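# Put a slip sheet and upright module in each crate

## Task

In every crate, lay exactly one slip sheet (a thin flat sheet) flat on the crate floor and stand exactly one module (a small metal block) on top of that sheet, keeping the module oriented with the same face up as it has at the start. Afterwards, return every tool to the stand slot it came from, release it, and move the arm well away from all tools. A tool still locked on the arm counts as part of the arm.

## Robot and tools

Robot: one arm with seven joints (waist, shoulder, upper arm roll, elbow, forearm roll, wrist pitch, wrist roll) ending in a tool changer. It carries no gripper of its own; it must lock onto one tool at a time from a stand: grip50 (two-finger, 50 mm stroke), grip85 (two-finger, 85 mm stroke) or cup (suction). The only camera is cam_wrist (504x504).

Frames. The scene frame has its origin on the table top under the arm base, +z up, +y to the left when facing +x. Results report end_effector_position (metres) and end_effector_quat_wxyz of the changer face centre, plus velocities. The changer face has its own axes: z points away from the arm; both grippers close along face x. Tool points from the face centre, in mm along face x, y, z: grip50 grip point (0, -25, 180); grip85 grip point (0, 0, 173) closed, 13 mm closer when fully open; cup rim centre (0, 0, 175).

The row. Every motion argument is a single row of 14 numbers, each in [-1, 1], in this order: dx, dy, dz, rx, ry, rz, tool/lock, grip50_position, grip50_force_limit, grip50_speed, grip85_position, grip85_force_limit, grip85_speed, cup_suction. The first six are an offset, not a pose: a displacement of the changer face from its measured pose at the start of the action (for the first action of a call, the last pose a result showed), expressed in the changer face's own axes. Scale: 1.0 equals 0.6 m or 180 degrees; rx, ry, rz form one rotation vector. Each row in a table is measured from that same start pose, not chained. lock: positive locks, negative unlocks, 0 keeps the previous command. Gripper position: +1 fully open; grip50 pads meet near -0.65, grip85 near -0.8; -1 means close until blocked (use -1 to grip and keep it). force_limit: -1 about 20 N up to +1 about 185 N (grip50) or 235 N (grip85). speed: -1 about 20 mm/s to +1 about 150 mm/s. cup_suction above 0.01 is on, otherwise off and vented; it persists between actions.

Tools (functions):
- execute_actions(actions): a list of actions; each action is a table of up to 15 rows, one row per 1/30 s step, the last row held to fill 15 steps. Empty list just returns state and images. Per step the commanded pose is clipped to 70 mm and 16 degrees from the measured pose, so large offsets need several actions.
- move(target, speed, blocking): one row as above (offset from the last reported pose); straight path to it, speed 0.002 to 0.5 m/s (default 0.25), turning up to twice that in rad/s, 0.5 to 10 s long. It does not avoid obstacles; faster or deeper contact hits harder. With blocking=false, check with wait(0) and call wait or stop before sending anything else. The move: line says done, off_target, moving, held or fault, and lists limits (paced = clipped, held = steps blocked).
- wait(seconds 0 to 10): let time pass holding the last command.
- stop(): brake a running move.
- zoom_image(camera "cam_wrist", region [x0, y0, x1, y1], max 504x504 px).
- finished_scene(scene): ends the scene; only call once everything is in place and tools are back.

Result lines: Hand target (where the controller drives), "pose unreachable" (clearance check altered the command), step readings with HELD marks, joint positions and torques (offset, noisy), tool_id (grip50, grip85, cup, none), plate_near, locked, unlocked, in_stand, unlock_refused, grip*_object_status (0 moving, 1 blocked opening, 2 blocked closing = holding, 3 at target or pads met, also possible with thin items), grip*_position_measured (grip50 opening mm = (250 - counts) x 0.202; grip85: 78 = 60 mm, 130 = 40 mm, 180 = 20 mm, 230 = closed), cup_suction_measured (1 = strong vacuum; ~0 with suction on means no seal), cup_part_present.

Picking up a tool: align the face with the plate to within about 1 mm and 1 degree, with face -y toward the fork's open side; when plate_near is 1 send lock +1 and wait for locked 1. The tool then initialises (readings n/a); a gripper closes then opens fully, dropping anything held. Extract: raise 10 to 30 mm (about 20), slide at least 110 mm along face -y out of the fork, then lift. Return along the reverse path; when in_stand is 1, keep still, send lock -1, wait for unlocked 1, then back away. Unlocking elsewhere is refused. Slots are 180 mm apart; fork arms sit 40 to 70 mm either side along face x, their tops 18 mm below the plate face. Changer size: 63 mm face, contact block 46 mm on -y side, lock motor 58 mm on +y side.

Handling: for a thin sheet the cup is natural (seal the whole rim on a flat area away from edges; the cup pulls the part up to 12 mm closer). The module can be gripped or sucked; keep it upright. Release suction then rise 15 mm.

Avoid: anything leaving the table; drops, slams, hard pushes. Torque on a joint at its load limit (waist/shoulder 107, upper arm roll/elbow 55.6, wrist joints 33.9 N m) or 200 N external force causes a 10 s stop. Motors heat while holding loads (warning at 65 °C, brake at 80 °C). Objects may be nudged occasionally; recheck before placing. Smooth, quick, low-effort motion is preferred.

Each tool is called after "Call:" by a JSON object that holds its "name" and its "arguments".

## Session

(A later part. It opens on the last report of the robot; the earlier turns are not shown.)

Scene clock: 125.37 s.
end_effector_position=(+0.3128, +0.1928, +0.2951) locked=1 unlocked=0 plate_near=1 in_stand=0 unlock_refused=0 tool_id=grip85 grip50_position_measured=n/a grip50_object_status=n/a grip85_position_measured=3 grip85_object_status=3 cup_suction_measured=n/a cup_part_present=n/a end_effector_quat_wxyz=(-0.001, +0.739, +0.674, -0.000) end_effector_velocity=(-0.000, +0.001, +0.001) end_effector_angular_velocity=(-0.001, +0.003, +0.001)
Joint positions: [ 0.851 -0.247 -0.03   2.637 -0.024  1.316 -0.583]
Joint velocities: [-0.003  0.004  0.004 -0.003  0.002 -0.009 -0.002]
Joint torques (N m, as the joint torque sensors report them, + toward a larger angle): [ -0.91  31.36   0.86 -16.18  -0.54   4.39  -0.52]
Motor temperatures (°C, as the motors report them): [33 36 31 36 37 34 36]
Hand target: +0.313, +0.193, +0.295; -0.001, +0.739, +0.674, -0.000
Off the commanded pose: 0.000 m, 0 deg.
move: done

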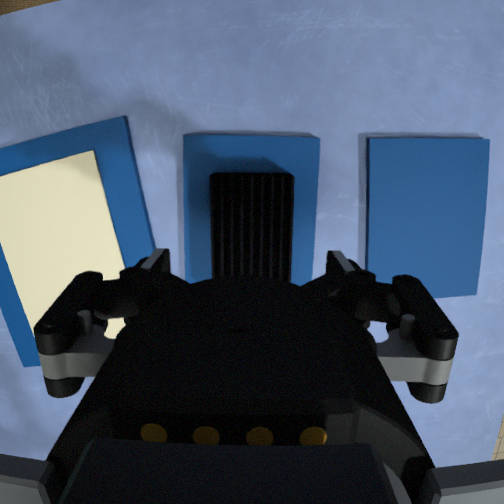

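Call:
{"name": "move", "arguments": {"target": [-0.353,0.167,0,0,0,0.25,0,1,0,0,1,-0.5,0.5,0], "speed": 0.4}}

Call:
{"name": "move", "arguments": {"target": [-0.377,0.25,0.03,0,0,0.26,0,1,0,0,1,-0.5,0.5,0], "speed": 0.4}}

Scene clock: 130.00 s.
end_effector_position=(+0.3935, -0.0275, +0.2950) locked=1 unlocked=0 plate_near=1 in_stand=0 unlock_refused=0 tool_id=grip85 grip50_position_measured=n/a grip50_object_status=n/a grip85_position_measured=3 grip85_object_status=3 cup_suction_measured=n/a cup_part_present=n/a end_effector_quat_wxyz=(-0.000, +0.940, +0.340, -0.001) end_effector_velocity=(+0.001, -0.001, -0.000) end_effector_angular_velocity=(+0.000, +0.001, -0.002)
Joint positions: [ 0.476 -0.274 -0.263  2.559  0.197  1.257 -0.608]
Joint velocities: [-0.004 -0.001  0.001 -0.003  0.    -0.002 -0.001]
Joint torques (N m, as the joint torque sensors report them, + toward a larger angle): [ -1.22  31.11  -0.78 -15.85  -0.97   4.65  -0.48]
Motor temperatures (°C, as the motors report them): [33 36 31 36 37 34 36]
Hand target: +0.394, -0.028, +0.295; -0.001, +0.940, +0.340, -0.001
Off the commanded pose: 0.000 m, 0 deg.
move: done

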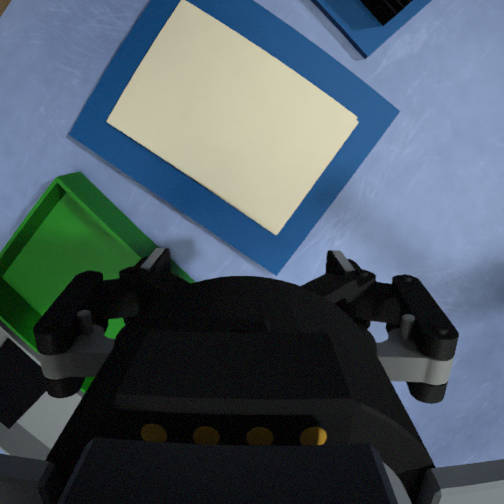

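Scene clock: 131.53 s.
end_effector_position=(+0.3157, -0.2880, +0.2775) locked=1 unlocked=0 plate_near=1 in_stand=0 unlock_refused=0 tool_id=grip85 grip50_position_measured=n/a grip50_object_status=n/a grip85_position_measured=3 grip85_object_status=3 cup_suction_measured=n/a cup_part_present=n/a end_effector_quat_wxyz=(+0.000, +0.998, -0.061, -0.000) end_effector_velocity=(+0.000, -0.001, -0.000) end_effector_angular_velocity=(+0.001, -0.000, -0.002)
Joint positions: [-0.028 -0.41  -0.448  2.413  0.479  1.192 -0.717]
Joint velocities: [-0.006 -0.002  0.002 -0.004  0.    -0.002 -0.001]
Joint torques (N m, as the joint torque sensors report them, + toward a larger angle): [ -1.72  32.31  -4.26 -15.49  -1.06   4.65  -0.52]
Motor temperatures (°C, as the motors report them): [33 36 31 36 37 34 36]
Hand target: +0.316, -0.288, +0.277; +0.000, +0.998, -0.061, -0.000
Off the commanded pose: 0.001 m, 0 deg.
move: done

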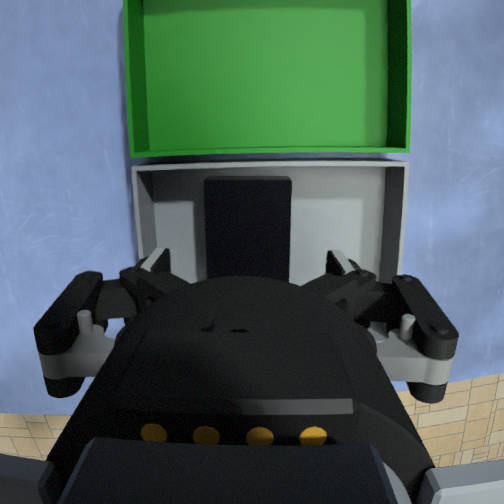

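Call:
{"name": "move", "arguments": {"target": [-0.001,0.003,0.118,0,0,0,0,1,0,0,1,-0.5,0.5,0], "speed": 0.15}}

Scene clock: 136.37 s.
end_effector_position=(+0.3148, -0.2897, +0.2068) locked=1 unlocked=0 plate_near=1 in_stand=0 unlock_refused=0 tool_id=grip85 grip50_position_measured=n/a grip50_object_status=n/a grip85_position_measured=3 grip85_object_status=3 cup_suction_measured=n/a cup_part_present=n/a end_effector_quat_wxyz=(+0.000, +0.998, -0.061, -0.000) end_effector_velocity=(+0.000, -0.000, -0.001) end_effector_angular_velocity=(+0.000, -0.001, -0.000)
Joint positions: [-0.165 -0.652 -0.276  2.292  0.69   1.313 -0.884]
Joint velocities: [-0.004 -0.003  0.004 -0.002  0.001  0.002 -0.002]
Joint torques (N m, as the joint torque sensors report them, + toward a larger angle): [-0.4  39.46 -5.09 -9.51 -0.62  6.18 -0.27]
Motor temperatures (°C, as the motors report them): [33 36 31 36 37 34 36]
Hand target: +0.315, -0.290, +0.207; +0.000, +0.998, -0.061, -0.000
Off the commanded pose: 0.000 m, 0 deg.
move: done

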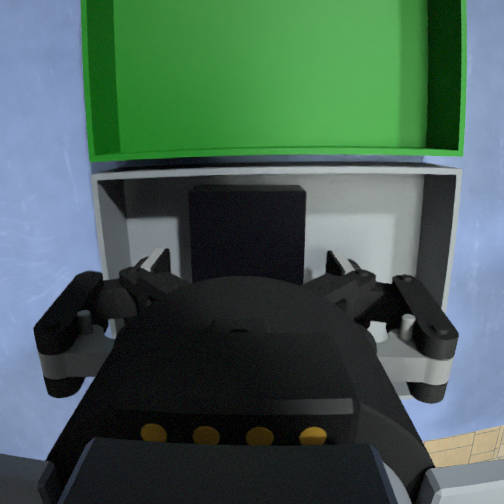

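Call:
{"name": "move", "arguments": {"target": [0,0,0.017,0,0,0,0,1,0,0,0.7,-0.5,0.5,0], "speed": 0.03}}

Call:
{"name": "move", "arguments": {"target": [0,0,0,0,0,0,0,1,0,0,-1,-0.5,-0.5,0]}}

Call:
{"name": "move", "arguments": {"target": [0,0,-0.17,0,0,0,0,1,0,0,-1,-0.5,-0.5,0], "speed": 0.2}}

Scene clock: 139.13 s.
end_effector_position=(+0.3147, -0.2897, +0.1967) locked=1 unlocked=0 plate_near=1 in_stand=0 unlock_refused=0 tool_id=grip85 grip50_position_measured=n/a grip50_object_status=n/a grip85_position_measured=41 grip85_object_status=3 cup_suction_measured=n/a cup_part_present=n/a end_effector_quat_wxyz=(+0.000, +0.998, -0.061, -0.001) end_effector_velocity=(+0.000, +0.000, -0.001) end_effector_angular_velocity=(+0.000, -0.001, -0.000)
Joint positions: [-0.185 -0.683 -0.252  2.275  0.708  1.331 -0.901]
Joint velocities: [-0.003 -0.003  0.004 -0.002  0.002  0.003 -0.001]
Joint torques (N m, as the joint torque sensors report them, + toward a larger angle): [-1.26 40.33 -5.28 -8.68 -0.66  5.96 -0.49]
Motor temperatures (°C, as the motors report them): [33 36 31 36 37 34 36]
Hand target: +0.315, -0.290, +0.197; +0.000, +0.998, -0.061, -0.000
Off the commanded pose: 0.000 m, 0 deg.
move: done

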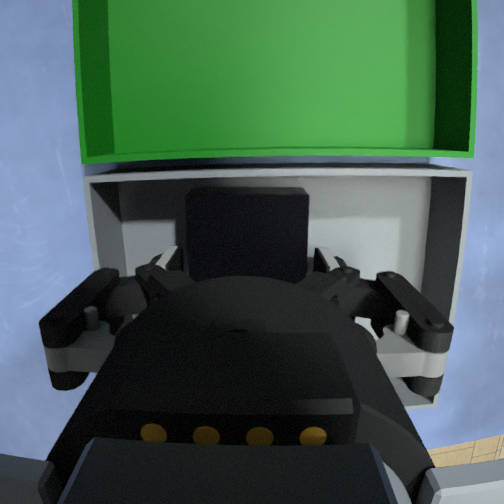

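Scene clock: 139.73 s.
end_effector_position=(+0.3147, -0.2897, +0.1969) locked=1 unlocked=0 plate_near=1 in_stand=0 unlock_refused=0 tool_id=grip85 grip50_position_measured=n/a grip50_object_status=n/a grip85_position_measured=80 grip85_object_status=2 cup_suction_measured=n/a cup_part_present=n/a end_effector_quat_wxyz=(+0.000, +0.998, -0.061, -0.000) end_effector_velocity=(+0.000, -0.000, +0.000) end_effector_angular_velocity=(-0.001, -0.001, +0.000)
Joint positions: [-0.185 -0.683 -0.252  2.276  0.708  1.331 -0.901]
Joint velocities: [-0.     0.    -0.    -0.    -0.001  0.001  0.   ]
Joint torques (N m, as the joint torque sensors report them, + toward a larger angle): [-0.16 38.33 -5.56 -8.6  -1.26  5.22  0.34]
Motor temperatures (°C, as the motors report them): [33 36 31 36 37 34 36]
Hand target: +0.315, -0.290, +0.197; +0.000, +0.998, -0.061, -0.001
Off the commanded pose: 0.000 m, 0 deg.
move: done

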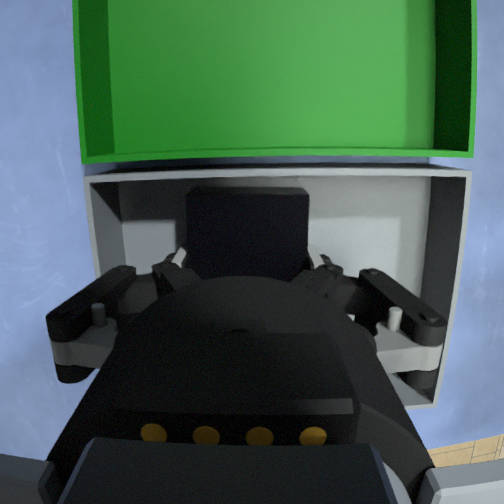

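Scene clock: 140.73 s.
end_effector_position=(+0.3148, -0.2897, +0.2988) locked=1 unlocked=0 plate_near=1 in_stand=0 unlock_refused=0 tool_id=grip85 grip50_position_measured=n/a grip50_object_status=n/a grip85_position_measured=80 grip85_object_status=2 cup_suction_measured=n/a cup_part_present=n/a end_effector_quat_wxyz=(+0.000, +0.998, -0.061, -0.000) end_effector_velocity=(-0.000, -0.000, +0.001) end_effector_angular_velocity=(-0.002, +0.004, -0.000)
Joint positions: [ 0.    -0.328 -0.498  2.445  0.385  1.153 -0.654]
Joint velocities: [ 0.007  0.005 -0.009  0.003 -0.011 -0.003  0.009]
Joint torques (N m, as the joint torque sensors report them, + toward a larger angle): [  1.26  33.87  -5.25 -15.63  -2.38   5.03   0.68]
Motor temperatures (°C, as the motors report them): [33 36 31 36 37 34 36]
Hand target: +0.315, -0.290, +0.299; +0.000, +0.998, -0.061, -0.001
Off the commanded pose: 0.000 m, 0 deg.
move: done

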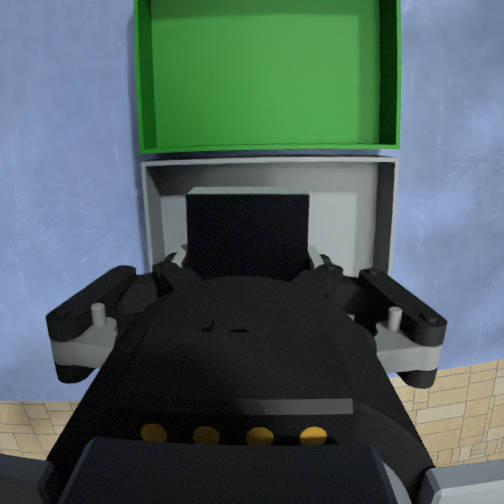

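Call:
{"name": "move", "arguments": {"target": [0.082,-0.497,0,0,0,-0.25,0,1,0,0,-1,-0.5,-0.5,0], "speed": 0.35}}

Call:
{"name": "move", "arguments": {"target": [0.253,-0.527,0,0,0,-0.289,0,1,0,0,-1,-0.5,-0.5,0], "speed": 0.35}}

Call:
{"name": "move", "arguments": {"target": [0,0,0.15,0,0,0,0,1,0,0,-1,-0.5,-0.5,0], "speed": 0.2}}

Scene clock: 146.23 s.
end_effector_position=(+0.3999, +0.0006, +0.2984) locked=1 unlocked=0 plate_near=1 in_stand=0 unlock_refused=0 tool_id=grip85 grip50_position_measured=n/a grip50_object_status=n/a grip85_position_measured=80 grip85_object_status=2 cup_suction_measured=n/a cup_part_present=n/a end_effector_quat_wxyz=(-0.000, +0.946, +0.325, -0.000) end_effector_velocity=(+0.001, +0.001, -0.000) end_effector_angular_velocity=(-0.000, +0.000, +0.003)
Joint positions: [ 0.513 -0.267 -0.239  2.547  0.162  1.243 -0.482]
Joint velocities: [ 0.001 -0.002  0.001 -0.002 -0.001 -0.001 -0.   ]
Joint torques (N m, as the joint torque sensors report them, + toward a larger angle): [ -0.11  31.66  -1.55 -18.06  -2.04   4.92   0.04]
Motor temperatures (°C, as the motors report them): [33 36 31 36 37 34 36]
Hand target: +0.400, +0.001, +0.298; -0.000, +0.946, +0.325, -0.000
Off the commanded pose: 0.000 m, 0 deg.
move: done

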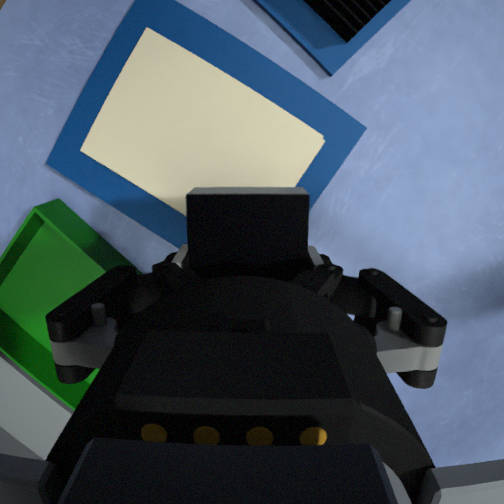

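Scene clock: 148.03 s.
end_effector_position=(+0.3250, +0.3434, +0.2988) locked=1 unlocked=0 plate_near=1 in_stand=0 unlock_refused=0 tool_id=grip85 grip50_position_measured=n/a grip50_object_status=n/a grip85_position_measured=80 grip85_object_status=2 cup_suction_measured=n/a cup_part_present=n/a end_effector_quat_wxyz=(-0.001, +0.708, +0.706, -0.000) end_effector_velocity=(-0.000, +0.002, -0.000) end_effector_angular_velocity=(-0.000, +0.000, +0.004)
Joint positions: [ 0.954 -0.397  0.048  2.329 -0.08   1.155 -0.446]
Joint velocities: [ 0.001 -0.002  0.001 -0.004 -0.    -0.002 -0.002]
Joint torques (N m, as the joint torque sensors report them, + toward a larger angle): [  1.42  41.9    2.17 -21.74  -2.83   4.78  -0.65]
Motor temperatures (°C, as the motors report them): [33 36 31 36 37 34 36]
Hand target: +0.325, +0.344, +0.299; -0.001, +0.708, +0.707, -0.000
Off the commanded pose: 0.000 m, 0 deg.
move: done

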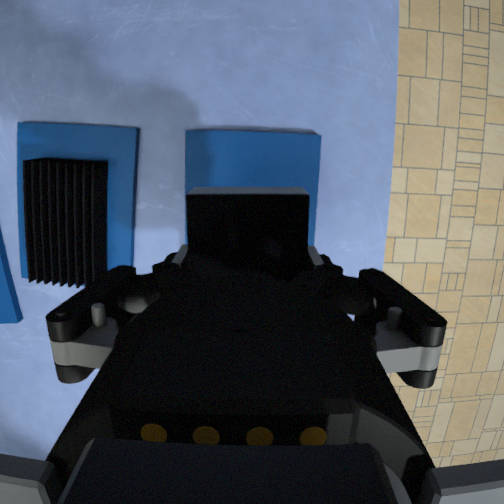

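Scene clock: 148.93 s.
end_effector_position=(+0.3247, +0.3433, +0.2086) locked=1 unlocked=0 plate_near=1 in_stand=0 unlock_refused=0 tool_id=grip85 grip50_position_measured=n/a grip50_object_status=n/a grip85_position_measured=80 grip85_object_status=2 cup_suction_measured=n/a cup_part_present=n/a end_effector_quat_wxyz=(-0.001, +0.708, +0.706, -0.001) end_effector_velocity=(+0.000, +0.000, -0.001) end_effector_angular_velocity=(-0.000, -0.000, +0.002)
Joint positions: [ 0.984 -0.66   0.005  2.317 -0.1    1.405 -0.431]
Joint velocities: [ 0.001 -0.004 -0.001 -0.001 -0.001  0.002 -0.   ]
Joint torques (N m, as the joint torque sensors report them, + toward a larger angle): [  1.7   45.83   0.71 -14.4   -0.93   6.14   0.78]
Motor temperatures (°C, as the motors report them): [33 36 31 36 37 34 36]
Hand target: +0.325, +0.344, +0.209; -0.001, +0.708, +0.706, -0.000
Off the commanded pose: 0.000 m, 0 deg.
move: done

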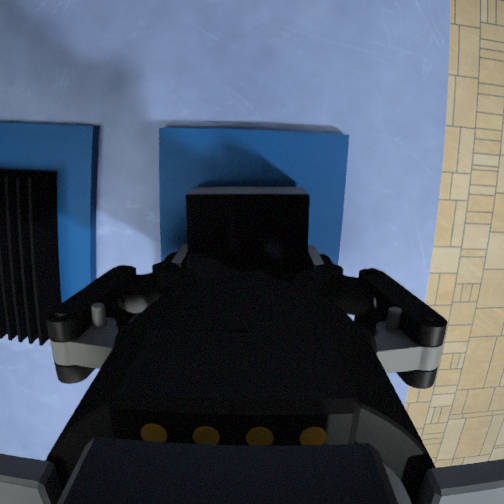

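Call:
{"name": "move", "arguments": {"target": [0,-0.006,0.0105,0,0,0,0,1,0,0,-1,-0.5,-0.5,0], "speed": 0.015}}

Scene clock: 151.27 s.
end_effector_position=(+0.3220, +0.3435, +0.2042) locked=1 unlocked=0 plate_near=1 in_stand=0 unlock_refused=0 tool_id=grip85 grip50_position_measured=n/a grip50_object_status=n/a grip85_position_measured=80 grip85_object_status=2 cup_suction_measured=n/a cup_part_present=n/a end_effector_quat_wxyz=(-0.001, +0.708, +0.706, +0.001) end_effector_velocity=(-0.000, -0.000, -0.000) end_effector_angular_velocity=(+0.001, -0.001, -0.002)
Joint positions: [ 0.994 -0.673  0.     2.32  -0.098  1.425 -0.425]
Joint velocities: [ 0.002 -0.001 -0.001  0.001  0.003  0.002 -0.   ]
Joint torques (N m, as the joint torque sensors report them, + toward a larger angle): [  4.72  22.42   4.62 -13.47  -0.74   7.08   0.92]
Motor temperatures (°C, as the motors report them): [33 36 31 36 37 34 36]
Hand target: +0.321, +0.343, +0.202; -0.001, +0.708, +0.706, -0.001
Off the commanded pose: 0.002 m, 0 deg.
move: done

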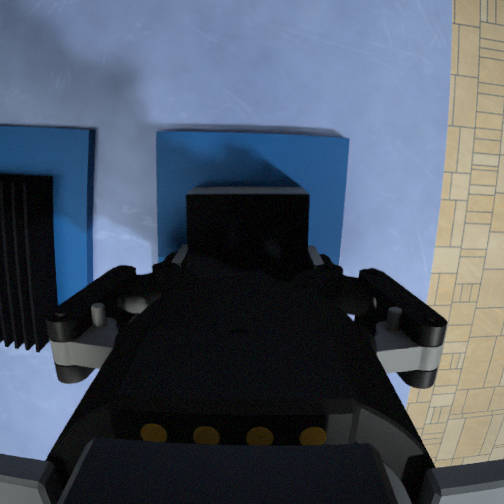

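Call:
{"name": "move", "arguments": {"target": [0,0,-0.002,0,0,0,0,1,0,0,1,-0.5,0.5,0], "speed": 0.02}}

Call:
{"name": "move", "arguments": {"target": [0,0,-0.1,0,0,0,0,1,0,0,1,-0.5,0.5,0]}}

Call:
{"name": "move", "arguments": {"target": [-0.249,0.28,-0.198,0,0,-0.0185,0,1,0,0,1,-0.5,0.5,0], "speed": 0.4}}

Scene clock: 154.60 s.
end_effector_position=(+0.3221, +0.3436, +0.2054) locked=1 unlocked=0 plate_near=1 in_stand=0 unlock_refused=0 tool_id=grip85 grip50_position_measured=n/a grip50_object_status=n/a grip85_position_measured=3 grip85_object_status=3 cup_suction_measured=n/a cup_part_present=n/a end_effector_quat_wxyz=(-0.001, +0.708, +0.706, +0.001) end_effector_velocity=(+0.000, +0.000, +0.000) end_effector_angular_velocity=(-0.000, -0.000, +0.001)
Joint positions: [ 0.994 -0.669  0.001  2.321 -0.098  1.422 -0.425]
Joint velocities: [ 0.     0.    -0.    -0.    -0.001 -0.001  0.   ]
Joint torques (N m, as the joint torque sensors report them, + toward a larger angle): [ -0.49  48.76   1.74 -11.39  -0.8    4.9   -0.06]
Motor temperatures (°C, as the motors report them): [33 36 31 35 37 34 36]
Hand target: +0.322, +0.343, +0.205; -0.001, +0.708, +0.706, +0.001
Off the commanded pose: 0.000 m, 0 deg.
move: done

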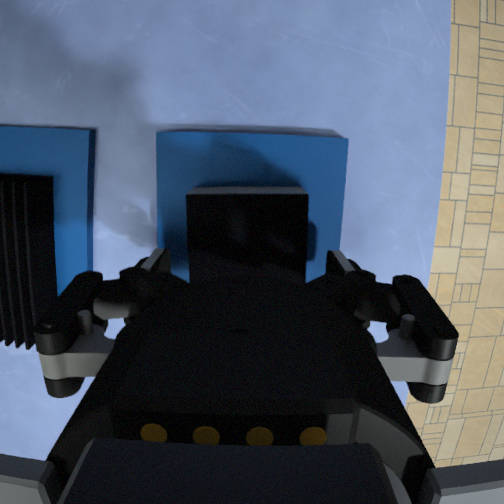

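Scene clock: 155.40 s.
end_effector_position=(+0.3222, +0.3436, +0.2654) locked=1 unlocked=0 plate_near=1 in_stand=0 unlock_refused=0 tool_id=grip85 grip50_position_measured=n/a grip50_object_status=n/a grip85_position_measured=3 grip85_object_status=3 cup_suction_measured=n/a cup_part_present=n/a end_effector_quat_wxyz=(-0.001, +0.708, +0.706, +0.001) end_effector_velocity=(-0.000, +0.000, +0.001) end_effector_angular_velocity=(+0.000, +0.001, +0.000)
Joint positions: [ 0.973 -0.49   0.029  2.34  -0.092  1.262 -0.431]
Joint velocities: [-0.003  0.004  0.003 -0.    -0.001 -0.004 -0.   ]
Joint torques (N m, as the joint torque sensors report them, + toward a larger angle): [  0.12  45.99   1.79 -16.64  -1.18   4.82  -0.54]
Motor temperatures (°C, as the motors report them): [33 36 31 35 37 34 36]
Hand target: +0.322, +0.343, +0.265; -0.001, +0.708, +0.706, +0.001
Off the commanded pose: 0.000 m, 0 deg.
move: done

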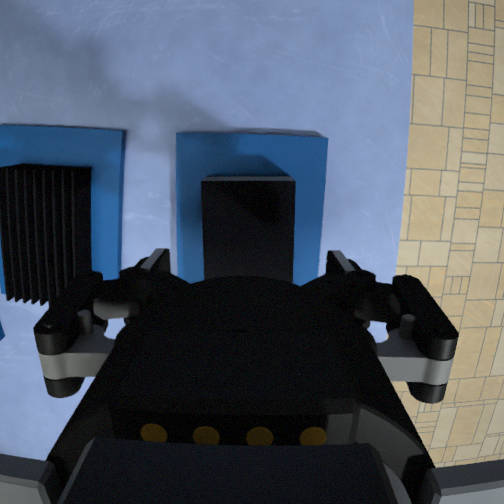

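Scene clock: 156.53 s.
end_effector_position=(+0.4897, +0.1929, +0.3841) locked=1 unlocked=0 plate_near=1 in_stand=0 unlock_refused=0 tool_id=grip85 grip50_position_measured=n/a grip50_object_status=n/a grip85_position_measured=3 grip85_object_status=3 cup_suction_measured=n/a cup_part_present=n/a end_effector_quat_wxyz=(-0.000, +0.688, +0.726, +0.002) end_effector_velocity=(+0.002, -0.000, +0.001) end_effector_angular_velocity=(+0.001, +0.004, +0.002)
Joint positions: [ 0.589 -0.27  -0.04   2.142 -0.004  0.852 -1.021]
Joint velocities: [-0.003 -0.001  0.    -0.008  0.004 -0.009 -0.008]
Joint torques (N m, as the joint torque sensors report them, + toward a larger angle): [  0.19  43.5    1.03 -28.73  -3.03   5.19  -0.35]
Motor temperatures (°C, as the motors report them): [33 36 31 36 37 34 36]
Hand target: +0.490, +0.193, +0.384; -0.000, +0.688, +0.726, +0.001
Off the commanded pose: 0.001 m, 0 deg.
move: done

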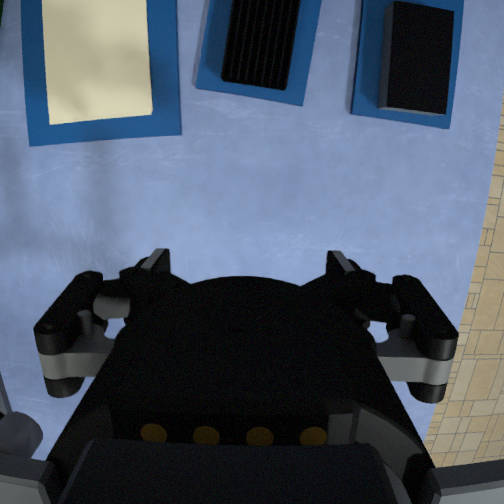

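Call:
{"name": "move", "arguments": {"target": [0.0024,0.2363,0,0.001,-0.0008,-0.001,0,1,0,0,1,-0.5,0.5,0], "speed": 0.12}}

Call:
{"name": "move", "arguments": {"target": [0,0,0.032,0,0,0,0,1,0,0,1,-0.5,0.5,0], "speed": 0.02}}

Scene clock: 160.57 s.
end_effector_position=(+0.6311, +0.2019, +0.3846) locked=1 unlocked=0 plate_near=1 in_stand=0 unlock_refused=0 tool_id=grip85 grip50_position_measured=n/a grip50_object_status=n/a grip85_position_measured=3 grip85_object_status=3 cup_suction_measured=n/a cup_part_present=n/a end_effector_quat_wxyz=(+0.000, +0.687, +0.727, -0.000) end_effector_velocity=(+0.001, +0.000, +0.000) end_effector_angular_velocity=(+0.001, +0.000, +0.000)
Joint positions: [ 0.509 -0.542 -0.085  1.695  0.039  0.674 -1.165]
Joint velocities: [-0.001 -0.002  0.001 -0.005  0.001 -0.002 -0.001]
Joint torques (N m, as the joint torque sensors report them, + toward a larger angle): [  0.2   59.18  -0.45 -32.06  -3.56   4.81  -0.77]
Motor temperatures (°C, as the motors report them): [33 36 31 36 37 34 36]
Hand target: +0.631, +0.202, +0.385; -0.000, +0.687, +0.727, -0.000
Off the commanded pose: 0.000 m, 0 deg.
move: done

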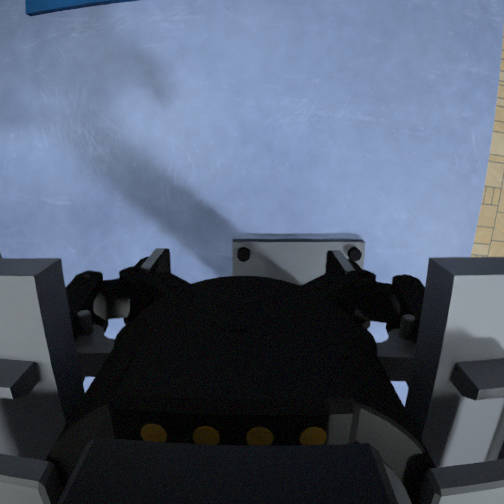

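Scene clock: 161.77 s.
end_effector_position=(+0.6314, +0.2019, +0.3660) locked=1 unlocked=0 plate_near=1 in_stand=1 unlock_refused=0 tool_id=grip85 grip50_position_measured=n/a grip50_object_status=n/a grip85_position_measured=3 grip85_object_status=3 cup_suction_measured=n/a cup_part_present=n/a end_effector_quat_wxyz=(+0.000, +0.687, +0.727, -0.000) end_effector_velocity=(+0.000, +0.000, -0.001) end_effector_angular_velocity=(-0.000, -0.000, +0.001)
Joint positions: [ 0.508 -0.572 -0.084  1.705  0.042  0.713 -1.167]
Joint velocities: [-0.001 -0.002  0.001  0.    -0.001  0.002 -0.   ]
Joint torques (N m, as the joint torque sensors report them, + toward a larger angle): [ -0.29  59.32  -0.14 -28.47  -3.29   5.48  -0.32]
Motor temperatures (°C, as the motors report them): [33 36 31 36 37 34 36]
Hand target: +0.631, +0.202, +0.365; +0.000, +0.687, +0.727, -0.000
Off the commanded pose: 0.001 m, 0 deg.
move: done

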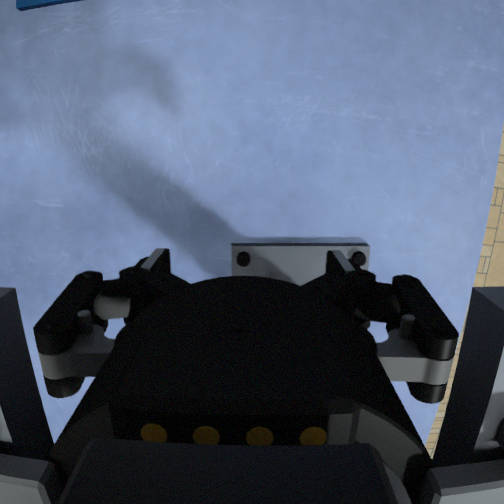

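Call:
{"name": "execute_actions", "arguments": {"actions": [[[0,0,0.0025,0,0,0,0,1,0,0,1,0,0,0]],[[0,0,0,0,0,0,-1,1,0,0,1,0,0,0]],[[0,0,0,0,0,0,-1,1,0,0,1,0,0,0]],[[0,0,0,0,0,0,-1,1,0,0,1,0,0,0]]]}}

Scene clock: 164.93 s.
end_effector_position=(+0.6313, +0.2019, +0.3645) locked=0 unlocked=1 plate_near=0 in_stand=1 unlock_refused=0 tool_id=none grip50_position_measured=n/a grip50_object_status=n/a grip85_position_measured=n/a grip85_object_status=n/a cup_suction_measured=n/a cup_part_present=n/a end_effector_quat_wxyz=(+0.000, +0.687, +0.727, -0.000) end_effector_velocity=(+0.000, +0.000, +0.000) end_effector_angular_velocity=(+0.000, -0.001, +0.000)
Joint positions: [ 0.508 -0.574 -0.084  1.706  0.042  0.716 -1.167]
Joint velocities: [ 0.     0.001  0.    -0.    -0.001  0.     0.   ]
Joint torques (N m, as the joint torque sensors report them, + toward a larger angle): [  0.66  52.83  -0.57 -25.23  -3.09   3.96   0.27]
Motor temperatures (°C, as the motors report them): [33 36 31 36 37 34 36]
Hand target: +0.631, +0.202, +0.364; +0.000, +0.687, +0.727, -0.000
Off the commanded pose: 0.000 m, 0 deg.
Step readings (end_effector_position; steps 1 to 15: 1st action; 16 to 30: 2nd action; 31 to 45: 3rd action; 46 to 60: 4th action):
0: (+0.6314, +0.2019, +0.3659)
1: (+0.6314, +0.2019, +0.3658)
2: (+0.6314, +0.2020, +0.3655)
4: (+0.6314, +0.2019, +0.3649)
8: (+0.6314, +0.2020, +0.3648)
15: (+0.6314, +0.2020, +0.3647)
16: (+0.6313, +0.2019, +0.3644)
17: (+0.6313, +0.2018, +0.3641)
19: (+0.6313, +0.2018, +0.3640)
23: (+0.6312, +0.2018, +0.3639)
30: (+0.6313, +0.2019, +0.3645)
31: (+0.6313, +0.2019, +0.3645)
32: (+0.6313, +0.2019, +0.3645)
34: (+0.6313, +0.2019, +0.3645)
38: (+0.6313, +0.2019, +0.3645)
45: (+0.6313, +0.2019, +0.3645)
46: (+0.6313, +0.2019, +0.3645)
47: (+0.6313, +0.2019, +0.3645)
49: (+0.6313, +0.2019, +0.3645)
53: (+0.6313, +0.2019, +0.3645)
60: end_effector_position above

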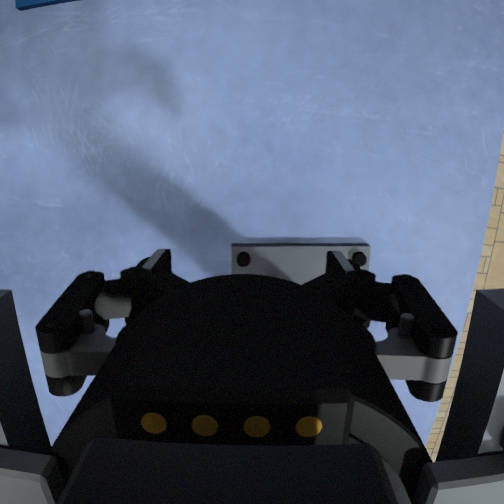

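Call:
{"name": "move", "arguments": {"target": [0,0,-0.04,0,0,0,0,1,0,0,1,0,0,0], "speed": 0.1}}

Call:
{"name": "move", "arguments": {"target": [-0.3,0,0,0,0,0,0,1,0,0,1,0,0,0]}}

Call:
{"name": "move", "arguments": {"target": [0,0,0.017,0,0,0,0,1,0,0,1,0,0,0], "speed": 0.05}}

Scene clock: 167.87 s.
end_effector_position=(+0.6312, +0.2018, +0.3881) locked=0 unlocked=1 plate_near=0 in_stand=0 unlock_refused=0 tool_id=none grip50_position_measured=n/a grip50_object_status=n/a grip85_position_measured=n/a grip85_object_status=n/a cup_suction_measured=n/a cup_part_present=n/a end_effector_quat_wxyz=(+0.000, +0.687, +0.727, -0.000) end_effector_velocity=(-0.000, -0.000, +0.001) end_effector_angular_velocity=(-0.001, +0.001, +0.000)
Joint positions: [ 0.509 -0.538 -0.084  1.693  0.038  0.667 -1.164]
Joint velocities: [ 0.     0.002 -0.001 -0.001  0.    -0.005 -0.   ]
Joint torques (N m, as the joint torque sensors report them, + toward a larger angle): [  1.74  54.33  -1.04 -27.34  -3.68   3.66   0.98]
Motor temperatures (°C, as the motors report them): [33 36 31 36 37 34 36]
Hand target: +0.631, +0.202, +0.388; +0.000, +0.687, +0.727, -0.000
Off the commanded pose: 0.000 m, 0 deg.
move: done

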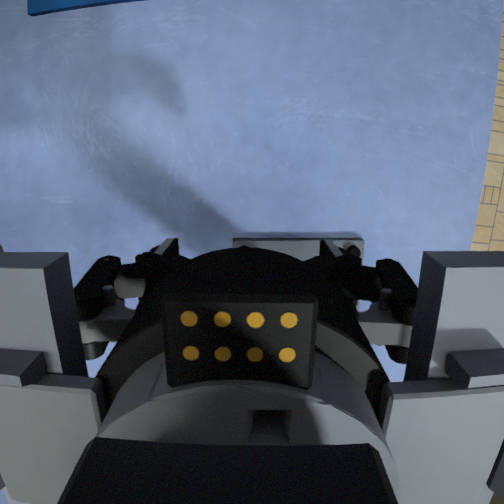

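Scene clock: 169.00 s.
end_effector_position=(+0.6416, +0.0221, +0.3884) locked=0 unlocked=1 plate_near=0 in_stand=0 unlock_refused=0 tool_id=none grip50_position_measured=n/a grip50_object_status=n/a grip85_position_measured=n/a grip85_object_status=n/a cup_suction_measured=n/a cup_part_present=n/a end_effector_quat_wxyz=(+0.001, +0.687, +0.727, -0.000) end_effector_velocity=(+0.000, -0.002, +0.000) end_effector_angular_velocity=(-0.000, -0.000, +0.002)
Joint positions: [ 0.287 -0.488 -0.139  1.771  0.07   0.695 -1.457]
Joint velocities: [-0.004 -0.     0.    -0.001 -0.001 -0.001 -0.005]
Joint torques (N m, as the joint torque sensors report them, + toward a larger angle): [ -0.22  49.01  -0.74 -26.19  -2.79   3.47  -0.56]
Motor temperatures (°C, as the motors report them): [33 36 31 36 37 34 36]
Hand target: +0.642, +0.022, +0.388; +0.000, +0.687, +0.727, -0.000
Off the commanded pose: 0.000 m, 0 deg.
move: done

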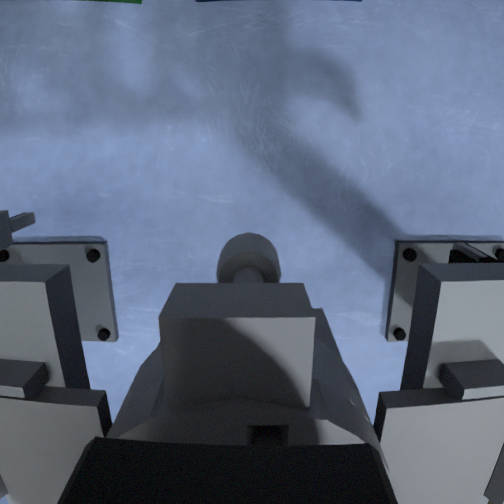

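Scene clock: 169.70 s.
end_effector_position=(+0.6417, +0.0222, +0.3785) locked=0 unlocked=1 plate_near=0 in_stand=0 unlock_refused=0 tool_id=none grip50_position_measured=n/a grip50_object_status=n/a grip85_position_measured=n/a grip85_object_status=n/a cup_suction_measured=n/a cup_part_present=n/a end_effector_quat_wxyz=(+0.001, +0.687, +0.727, -0.000) end_effector_velocity=(+0.000, +0.000, -0.001) end_effector_angular_velocity=(-0.000, -0.001, +0.001)
Joint positions: [ 0.286 -0.504 -0.138  1.776  0.072  0.717 -1.459]
Joint velocities: [-0.001 -0.002  0.001  0.    -0.001  0.003  0.   ]
Joint torques (N m, as the joint torque sensors report them, + toward a larger angle): [ -0.8   49.36  -0.77 -23.92  -2.52   4.33  -0.66]
Motor temperatures (°C, as the motors report them): [33 36 31 36 37 34 36]
Hand target: +0.642, +0.022, +0.378; +0.001, +0.687, +0.727, -0.000
Off the commanded pose: 0.000 m, 0 deg.
move: done

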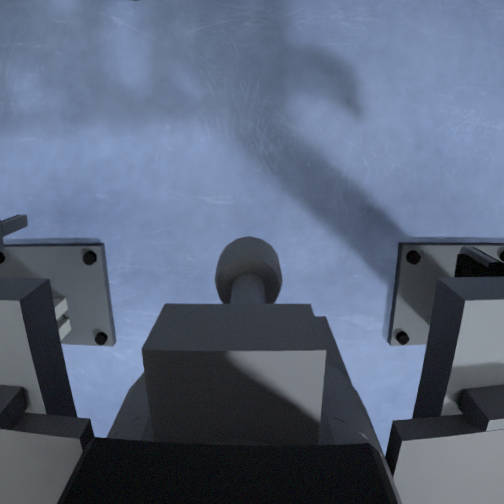

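Call:
{"name": "move", "arguments": {"target": [-0.0005,0.0042,0.002,0,0,0,0,1,0,0,1,0,0,0], "speed": 0.02}}

Call:
{"name": "move", "arguments": {"target": [0,0,0.014,0,0,0,0,1,0,0,1,0,0,0], "speed": 0.012}}

Scene clock: 172.47 s.
end_effector_position=(+0.6442, +0.0220, +0.3774) locked=0 unlocked=1 plate_near=0 in_stand=0 unlock_refused=0 tool_id=none grip50_position_measured=n/a grip50_object_status=n/a grip85_position_measured=n/a grip85_object_status=n/a cup_suction_measured=n/a cup_part_present=n/a end_effector_quat_wxyz=(+0.001, +0.687, +0.727, -0.000) end_effector_velocity=(+0.000, +0.000, +0.000) end_effector_angular_velocity=(+0.001, -0.001, -0.000)
Joint positions: [ 0.285 -0.511 -0.138  1.769  0.073  0.716 -1.46 ]
Joint velocities: [-0.001 -0.     0.001 -0.001  0.001  0.001 -0.   ]
Joint torques (N m, as the joint torque sensors report them, + toward a larger angle): [ -0.86  49.16  -0.9  -26.1   -2.64   3.26  -0.54]
Motor temperatures (°C, as the motors report them): [33 37 31 36 37 34 36]
Hand target: +0.644, +0.022, +0.377; +0.001, +0.687, +0.727, -0.000
Off the commanded pose: 0.000 m, 0 deg.
move: done

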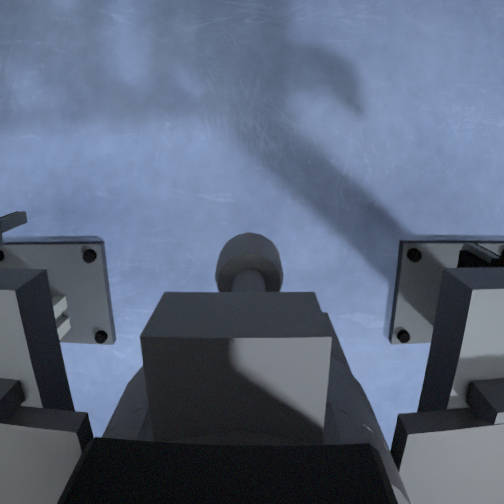

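Scene clock: 173.40 s.
end_effector_position=(+0.6443, +0.0220, +0.3693) locked=0 unlocked=1 plate_near=0 in_stand=0 unlock_refused=0 tool_id=none grip50_position_measured=n/a grip50_object_status=n/a grip85_position_measured=n/a grip85_object_status=n/a cup_suction_measured=n/a cup_part_present=n/a end_effector_quat_wxyz=(+0.001, +0.687, +0.727, -0.000) end_effector_velocity=(+0.000, +0.000, -0.000) end_effector_angular_velocity=(+0.001, -0.001, -0.001)
Joint positions: [ 0.284 -0.524 -0.137  1.772  0.075  0.733 -1.461]
Joint velocities: [-0.001 -0.001  0.001 -0.     0.     0.001  0.   ]
Joint torques (N m, as the joint torque sensors report them, + toward a larger angle): [ -1.07  48.87  -0.74 -23.56  -2.58   4.45  -0.47]
Motor temperatures (°C, as the motors report them): [33 37 31 36 37 34 36]
Hand target: +0.644, +0.022, +0.369; +0.001, +0.687, +0.727, -0.000
Off the commanded pose: 0.000 m, 0 deg.
move: done

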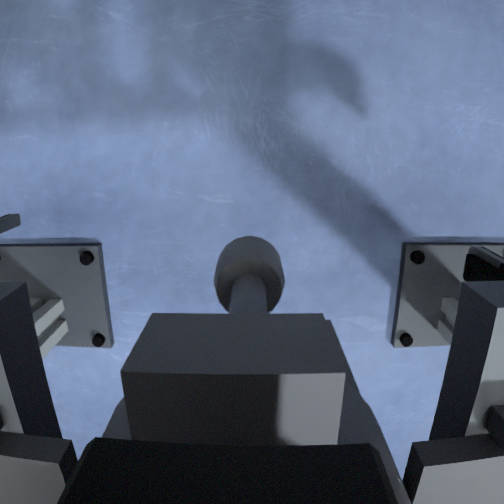

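Call:
{"name": "move", "arguments": {"target": [0,0,0.012,0,0,0,0,1,0,0,1,0,0,0], "speed": 0.01}}

Scene clock: 175.80 s.
end_effector_position=(+0.6448, +0.0222, +0.3632) locked=0 unlocked=1 plate_near=1 in_stand=1 unlock_refused=0 tool_id=none grip50_position_measured=n/a grip50_object_status=n/a grip85_position_measured=n/a grip85_object_status=n/a cup_suction_measured=n/a cup_part_present=n/a end_effector_quat_wxyz=(+0.002, +0.687, +0.727, +0.000) end_effector_velocity=(+0.000, -0.000, -0.000) end_effector_angular_velocity=(+0.000, -0.001, -0.000)
Joint positions: [ 0.283 -0.535 -0.136  1.774  0.076  0.748 -1.462]
Joint velocities: [-0.001 -0.     0.001  0.    -0.     0.002  0.   ]
Joint torques (N m, as the joint torque sensors report them, + toward a larger angle): [ -1.25  44.3   -0.69 -21.26  -2.3    3.98  -0.39]
Motor temperatures (°C, as the motors report them): [33 37 31 36 37 34 36]
Hand target: +0.644, +0.022, +0.362; +0.001, +0.687, +0.727, -0.000
Off the commanded pose: 0.001 m, 0 deg.
move: done

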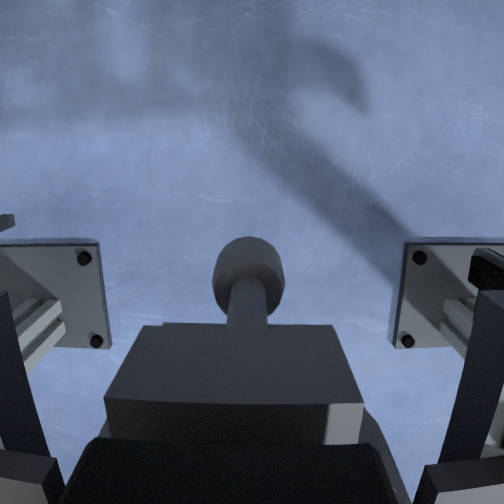

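Call:
{"name": "execute_actions", "arguments": {"actions": [[[0,0,0,0,0,0,1,1,0,0,1,0,0,0]],[[0,0,0,0,0,0,1,1,0,0,1,0,0,0]],[[0,0,0,0,0,0,1,1,0,0,1,0,0,0]]]}}

Call:
{"name": "move", "arguments": {"target": [0,0,-0.033,0,-0.001,0,0,1,0,0,1,0,0,0], "speed": 0.06}}

Call:
{"name": "move", "arguments": {"target": [0.003,-0.21,0,0,0,0,0,1,0,0,1,0,0,0], "speed": 0.2}}

Call:
{"name": "move", "arguments": {"target": [0.045,-0.21,0.14,0,0,-0.021,0,1,0,0,1,0,0,0], "speed": 0.3}}

Scene clock: 183.40 s.
end_effector_position=(+0.6449, +0.0222, +0.3635) locked=1 unlocked=0 plate_near=1 in_stand=1 unlock_refused=0 tool_id=cup grip50_position_measured=n/a grip50_object_status=n/a grip85_position_measured=n/a grip85_object_status=n/a cup_suction_measured=n/a cup_part_present=n/a end_effector_quat_wxyz=(+0.002, +0.687, +0.727, +0.001) end_effector_velocity=(+0.000, +0.000, +0.000) end_effector_angular_velocity=(+0.000, -0.000, +0.000)
Joint positions: [ 0.283 -0.535 -0.135  1.774  0.076  0.748 -1.462]
Joint velocities: [-0. -0.  0. -0. -0.  0. -0.]
Joint torques (N m, as the joint torque sensors report them, + toward a larger angle): [  0.57  55.59  -1.79 -27.78  -3.67   4.83   0.3 ]
Motor temperatures (°C, as the motors report them): [33 37 31 37 37 34 36]
Hand target: +0.645, +0.022, +0.363; +0.002, +0.687, +0.727, +0.001
Off the commanded pose: 0.000 m, 0 deg.
Step readings (end_effector_position; steps 1 to 15: 1st action; 16 to 30: 2nd action; 31 to 45: 3rd action):
0: (+0.6448, +0.0222, +0.3632)
1: (+0.6448, +0.0222, +0.3632)
2: (+0.6448, +0.0222, +0.3632)
4: (+0.6448, +0.0222, +0.3632)
8: (+0.6448, +0.0222, +0.3632)
15: (+0.6448, +0.0222, +0.3632)
16: (+0.6448, +0.0222, +0.3633)
17: (+0.6448, +0.0222, +0.3633)
19: (+0.6448, +0.0222, +0.3633)
23: (+0.6449, +0.0222, +0.3633)
30: (+0.6449, +0.0222, +0.3635)
31: (+0.6449, +0.0222, +0.3635)
32: (+0.6449, +0.0222, +0.3635)
34: (+0.6449, +0.0222, +0.3635)
38: (+0.6449, +0.0222, +0.3635)
45: end_effector_position above

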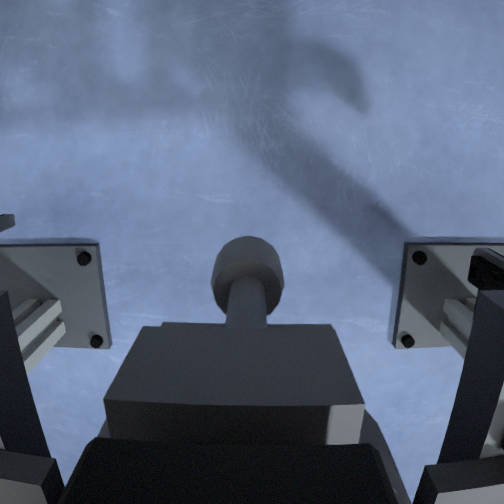

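Scene clock: 184.13 s.
end_effector_position=(+0.6447, +0.0222, +0.3830) locked=1 unlocked=0 plate_near=1 in_stand=0 unlock_refused=0 tool_id=cup grip50_position_measured=n/a grip50_object_status=n/a grip85_position_measured=n/a grip85_object_status=n/a cup_suction_measured=0.00 cup_part_present=0 end_effector_quat_wxyz=(+0.003, +0.687, +0.727, -0.000) end_effector_velocity=(-0.000, +0.000, +0.001) end_effector_angular_velocity=(-0.000, +0.001, +0.000)
Joint positions: [ 0.286 -0.502 -0.139  1.766  0.067  0.708 -1.456]
Joint velocities: [ 0.001  0.002 -0.001 -0.     0.    -0.004 -0.   ]
Joint torques (N m, as the joint torque sensors report them, + toward a larger angle): [  2.02  57.11  -2.76 -29.52  -4.4    4.64   1.02]
Motor temperatures (°C, as the motors report them): [33 37 31 37 37 34 36]
Hand target: +0.645, +0.022, +0.383; +0.003, +0.687, +0.727, -0.001
Off the commanded pose: 0.000 m, 0 deg.
move: done

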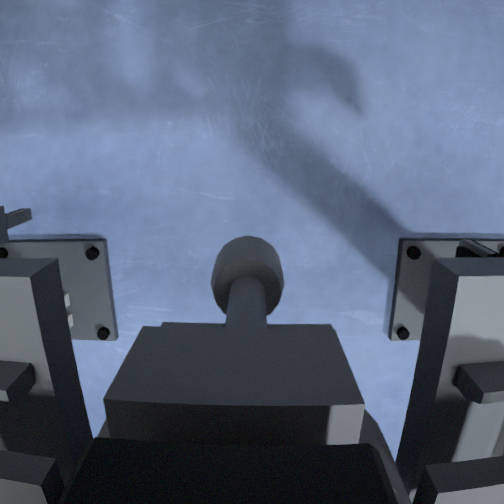

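Scene clock: 185.23 s.
end_effector_position=(+0.5190, +0.0168, +0.3824) locked=1 unlocked=0 plate_near=1 in_stand=0 unlock_refused=0 tool_id=cup grip50_position_measured=n/a grip50_object_status=n/a grip85_position_measured=n/a grip85_object_status=n/a cup_suction_measured=0.00 cup_part_present=0 end_effector_quat_wxyz=(+0.003, +0.687, +0.727, -0.000) end_effector_velocity=(-0.001, +0.000, -0.000) end_effector_angular_velocity=(-0.000, +0.001, -0.000)
Joint positions: [ 0.323 -0.247 -0.118  2.176  0.02   0.865 -1.382]
Joint velocities: [ 0.001  0.002  0.     0.004 -0.     0.001  0.001]
Joint torques (N m, as the joint torque sensors report them, + toward a larger angle): [  1.78  42.3   -0.33 -25.06  -3.82   5.6    0.98]
Motor temperatures (°C, as the motors report them): [33 37 31 37 37 34 36]
Hand target: +0.519, +0.017, +0.382; +0.003, +0.687, +0.727, -0.000
Off the commanded pose: 0.000 m, 0 deg.
move: done

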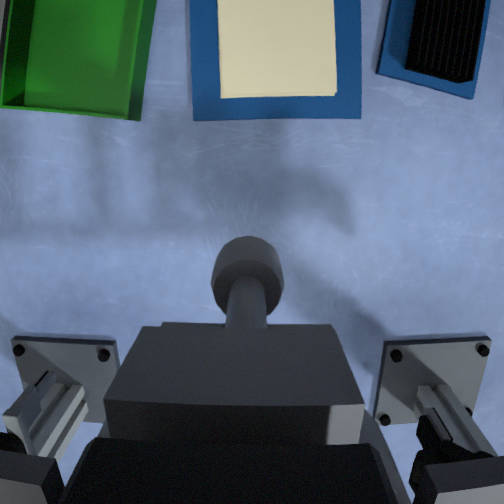

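Scene clock: 186.23 s.
end_effector_position=(+0.3922, +0.0365, +0.2978) locked=1 unlocked=0 plate_near=1 in_stand=0 unlock_refused=0 tool_id=cup grip50_position_measured=n/a grip50_object_status=n/a grip85_position_measured=n/a grip85_object_status=n/a cup_suction_measured=0.00 cup_part_present=0 end_effector_quat_wxyz=(+0.002, +0.662, +0.749, -0.000) end_effector_velocity=(-0.001, +0.000, -0.001) end_effector_angular_velocity=(-0.002, -0.003, -0.000)
Joint positions: [ 0.402 -0.265 -0.059  2.571 -0.004  1.276 -1.294]
Joint velocities: [ 0.006 -0.002 -0.005  0.006 -0.005  0.011  0.006]
Joint torques (N m, as the joint torque sensors report them, + toward a larger angle): [ -0.09  30.32   0.16 -13.82  -2.02   5.34   1.12]
Motor temperatures (°C, as the motors report them): [33 37 31 37 37 34 36]
Hand target: +0.392, +0.036, +0.298; +0.003, +0.662, +0.749, -0.000
Off the commanded pose: 0.000 m, 0 deg.
move: done

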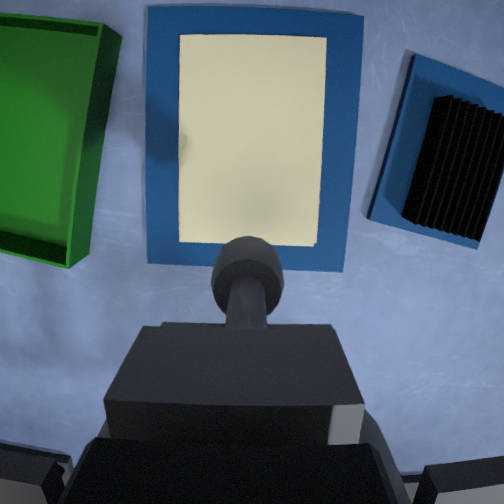

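Call:
{"name": "move", "arguments": {"target": [-0.001,-0.072,0.16,0.0008,0.001,0.008,0,1,0,0,1,0,0,0], "speed": 0.2}}

Scene clock: 190.63 s.
end_effector_position=(+0.3495, +0.0303, +0.2014) locked=1 unlocked=0 plate_near=1 in_stand=0 unlock_refused=0 tool_id=cup grip50_position_measured=n/a grip50_object_status=n/a grip85_position_measured=n/a grip85_object_status=n/a cup_suction_measured=0.00 cup_part_present=0 end_effector_quat_wxyz=(+0.000, +0.672, +0.741, -0.000) end_effector_velocity=(+0.000, +0.000, -0.001) end_effector_angular_velocity=(+0.001, -0.002, +0.001)
Joint positions: [ 0.402 -0.65  -0.004  2.627  0.073  1.716 -1.292]
Joint velocities: [-0.    -0.004  0.    -0.    -0.     0.006 -0.   ]
Joint torques (N m, as the joint torque sensors report them, + toward a larger angle): [-0.31 33.09  1.01 -2.75  1.15  5.65 -0.05]
Motor temperatures (°C, as the motors report them): [33 37 31 36 37 34 36]
Hand target: +0.350, +0.030, +0.201; +0.000, +0.672, +0.741, -0.000
Off the commanded pose: 0.000 m, 0 deg.
move: done

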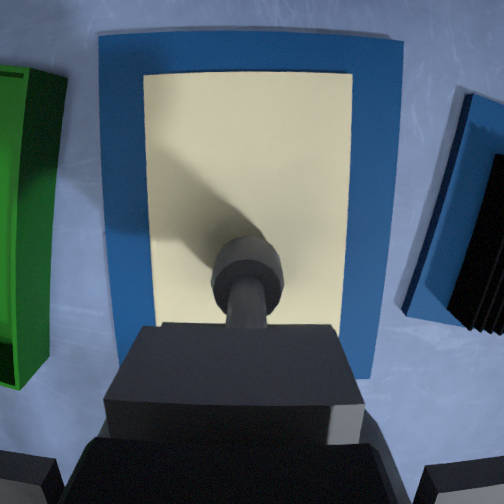

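Call:
{"name": "move", "arguments": {"target": [0,-0.02,0.018,0,0,0,0,1,0,0,1,0,0,1], "speed": 0.03}}

Call:
{"name": "move", "arguments": {"target": [0,0,0.005,0,0,0,0,1,0,0,1,0,0,1], "speed": 0.01}}

Scene clock: 193.73 s.
end_effector_position=(+0.3378, +0.0291, +0.1907) locked=1 unlocked=0 plate_near=1 in_stand=0 unlock_refused=0 tool_id=cup grip50_position_measured=n/a grip50_object_status=n/a grip85_position_measured=n/a grip85_object_status=n/a cup_suction_measured=0.68 cup_part_present=1 end_effector_quat_wxyz=(-0.000, +0.672, +0.741, -0.000) end_effector_velocity=(-0.001, +0.000, -0.001) end_effector_angular_velocity=(+0.000, -0.001, +0.001)
Joint positions: [ 0.407 -0.706  0.009  2.641  0.089  1.786 -1.292]
Joint velocities: [ 0.001 -0.004  0.001  0.001  0.001  0.006 -0.   ]
Joint torques (N m, as the joint torque sensors report them, + toward a larger angle): [ 1.28 31.94  1.46  1.68  1.59  5.53  0.79]
Motor temperatures (°C, as the motors report them): [33 37 31 36 37 34 36]
Hand target: +0.338, +0.029, +0.191; -0.000, +0.672, +0.741, -0.000
Off the commanded pose: 0.000 m, 0 deg.
move: done

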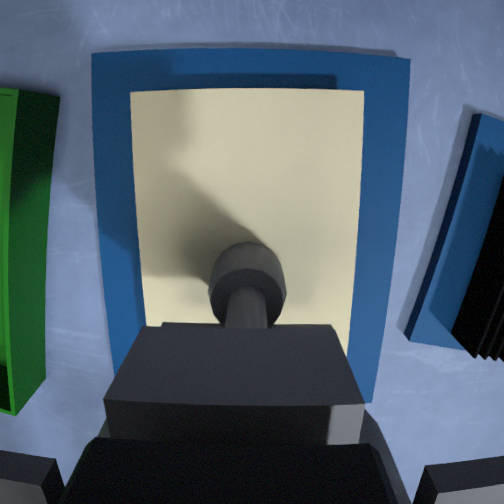

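Scene clock: 194.43 s.
end_effector_position=(+0.3376, +0.0291, +0.1877) locked=1 unlocked=0 plate_near=1 in_stand=0 unlock_refused=0 tool_id=cup grip50_position_measured=n/a grip50_object_status=n/a grip85_position_measured=n/a grip85_object_status=n/a cup_suction_measured=0.99 cup_part_present=1 end_effector_quat_wxyz=(-0.000, +0.672, +0.741, -0.001) end_effector_velocity=(-0.000, -0.000, -0.000) end_effector_angular_velocity=(-0.000, +0.000, -0.001)
Joint positions: [ 0.405 -0.719  0.01   2.638  0.089  1.795 -1.292]
Joint velocities: [-0.    -0.002  0.    -0.     0.001  0.001  0.   ]
Joint torques (N m, as the joint torque sensors report them, + toward a larger angle): [-0.79 34.02  1.16 -0.06  1.09  5.41 -0.17]
Motor temperatures (°C, as the motors report them): [33 37 31 36 37 34 36]
Hand target: +0.338, +0.029, +0.188; -0.000, +0.672, +0.741, -0.000
Off the commanded pose: 0.000 m, 0 deg.
move: done

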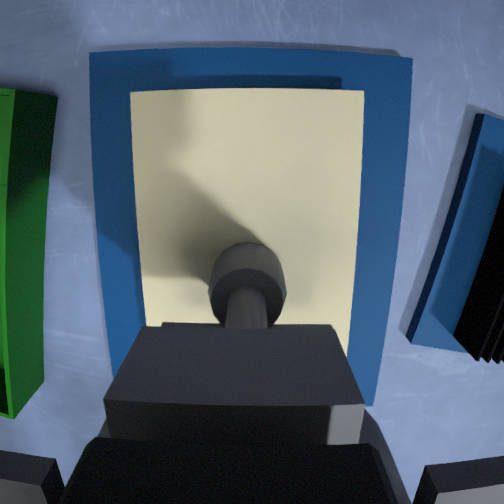

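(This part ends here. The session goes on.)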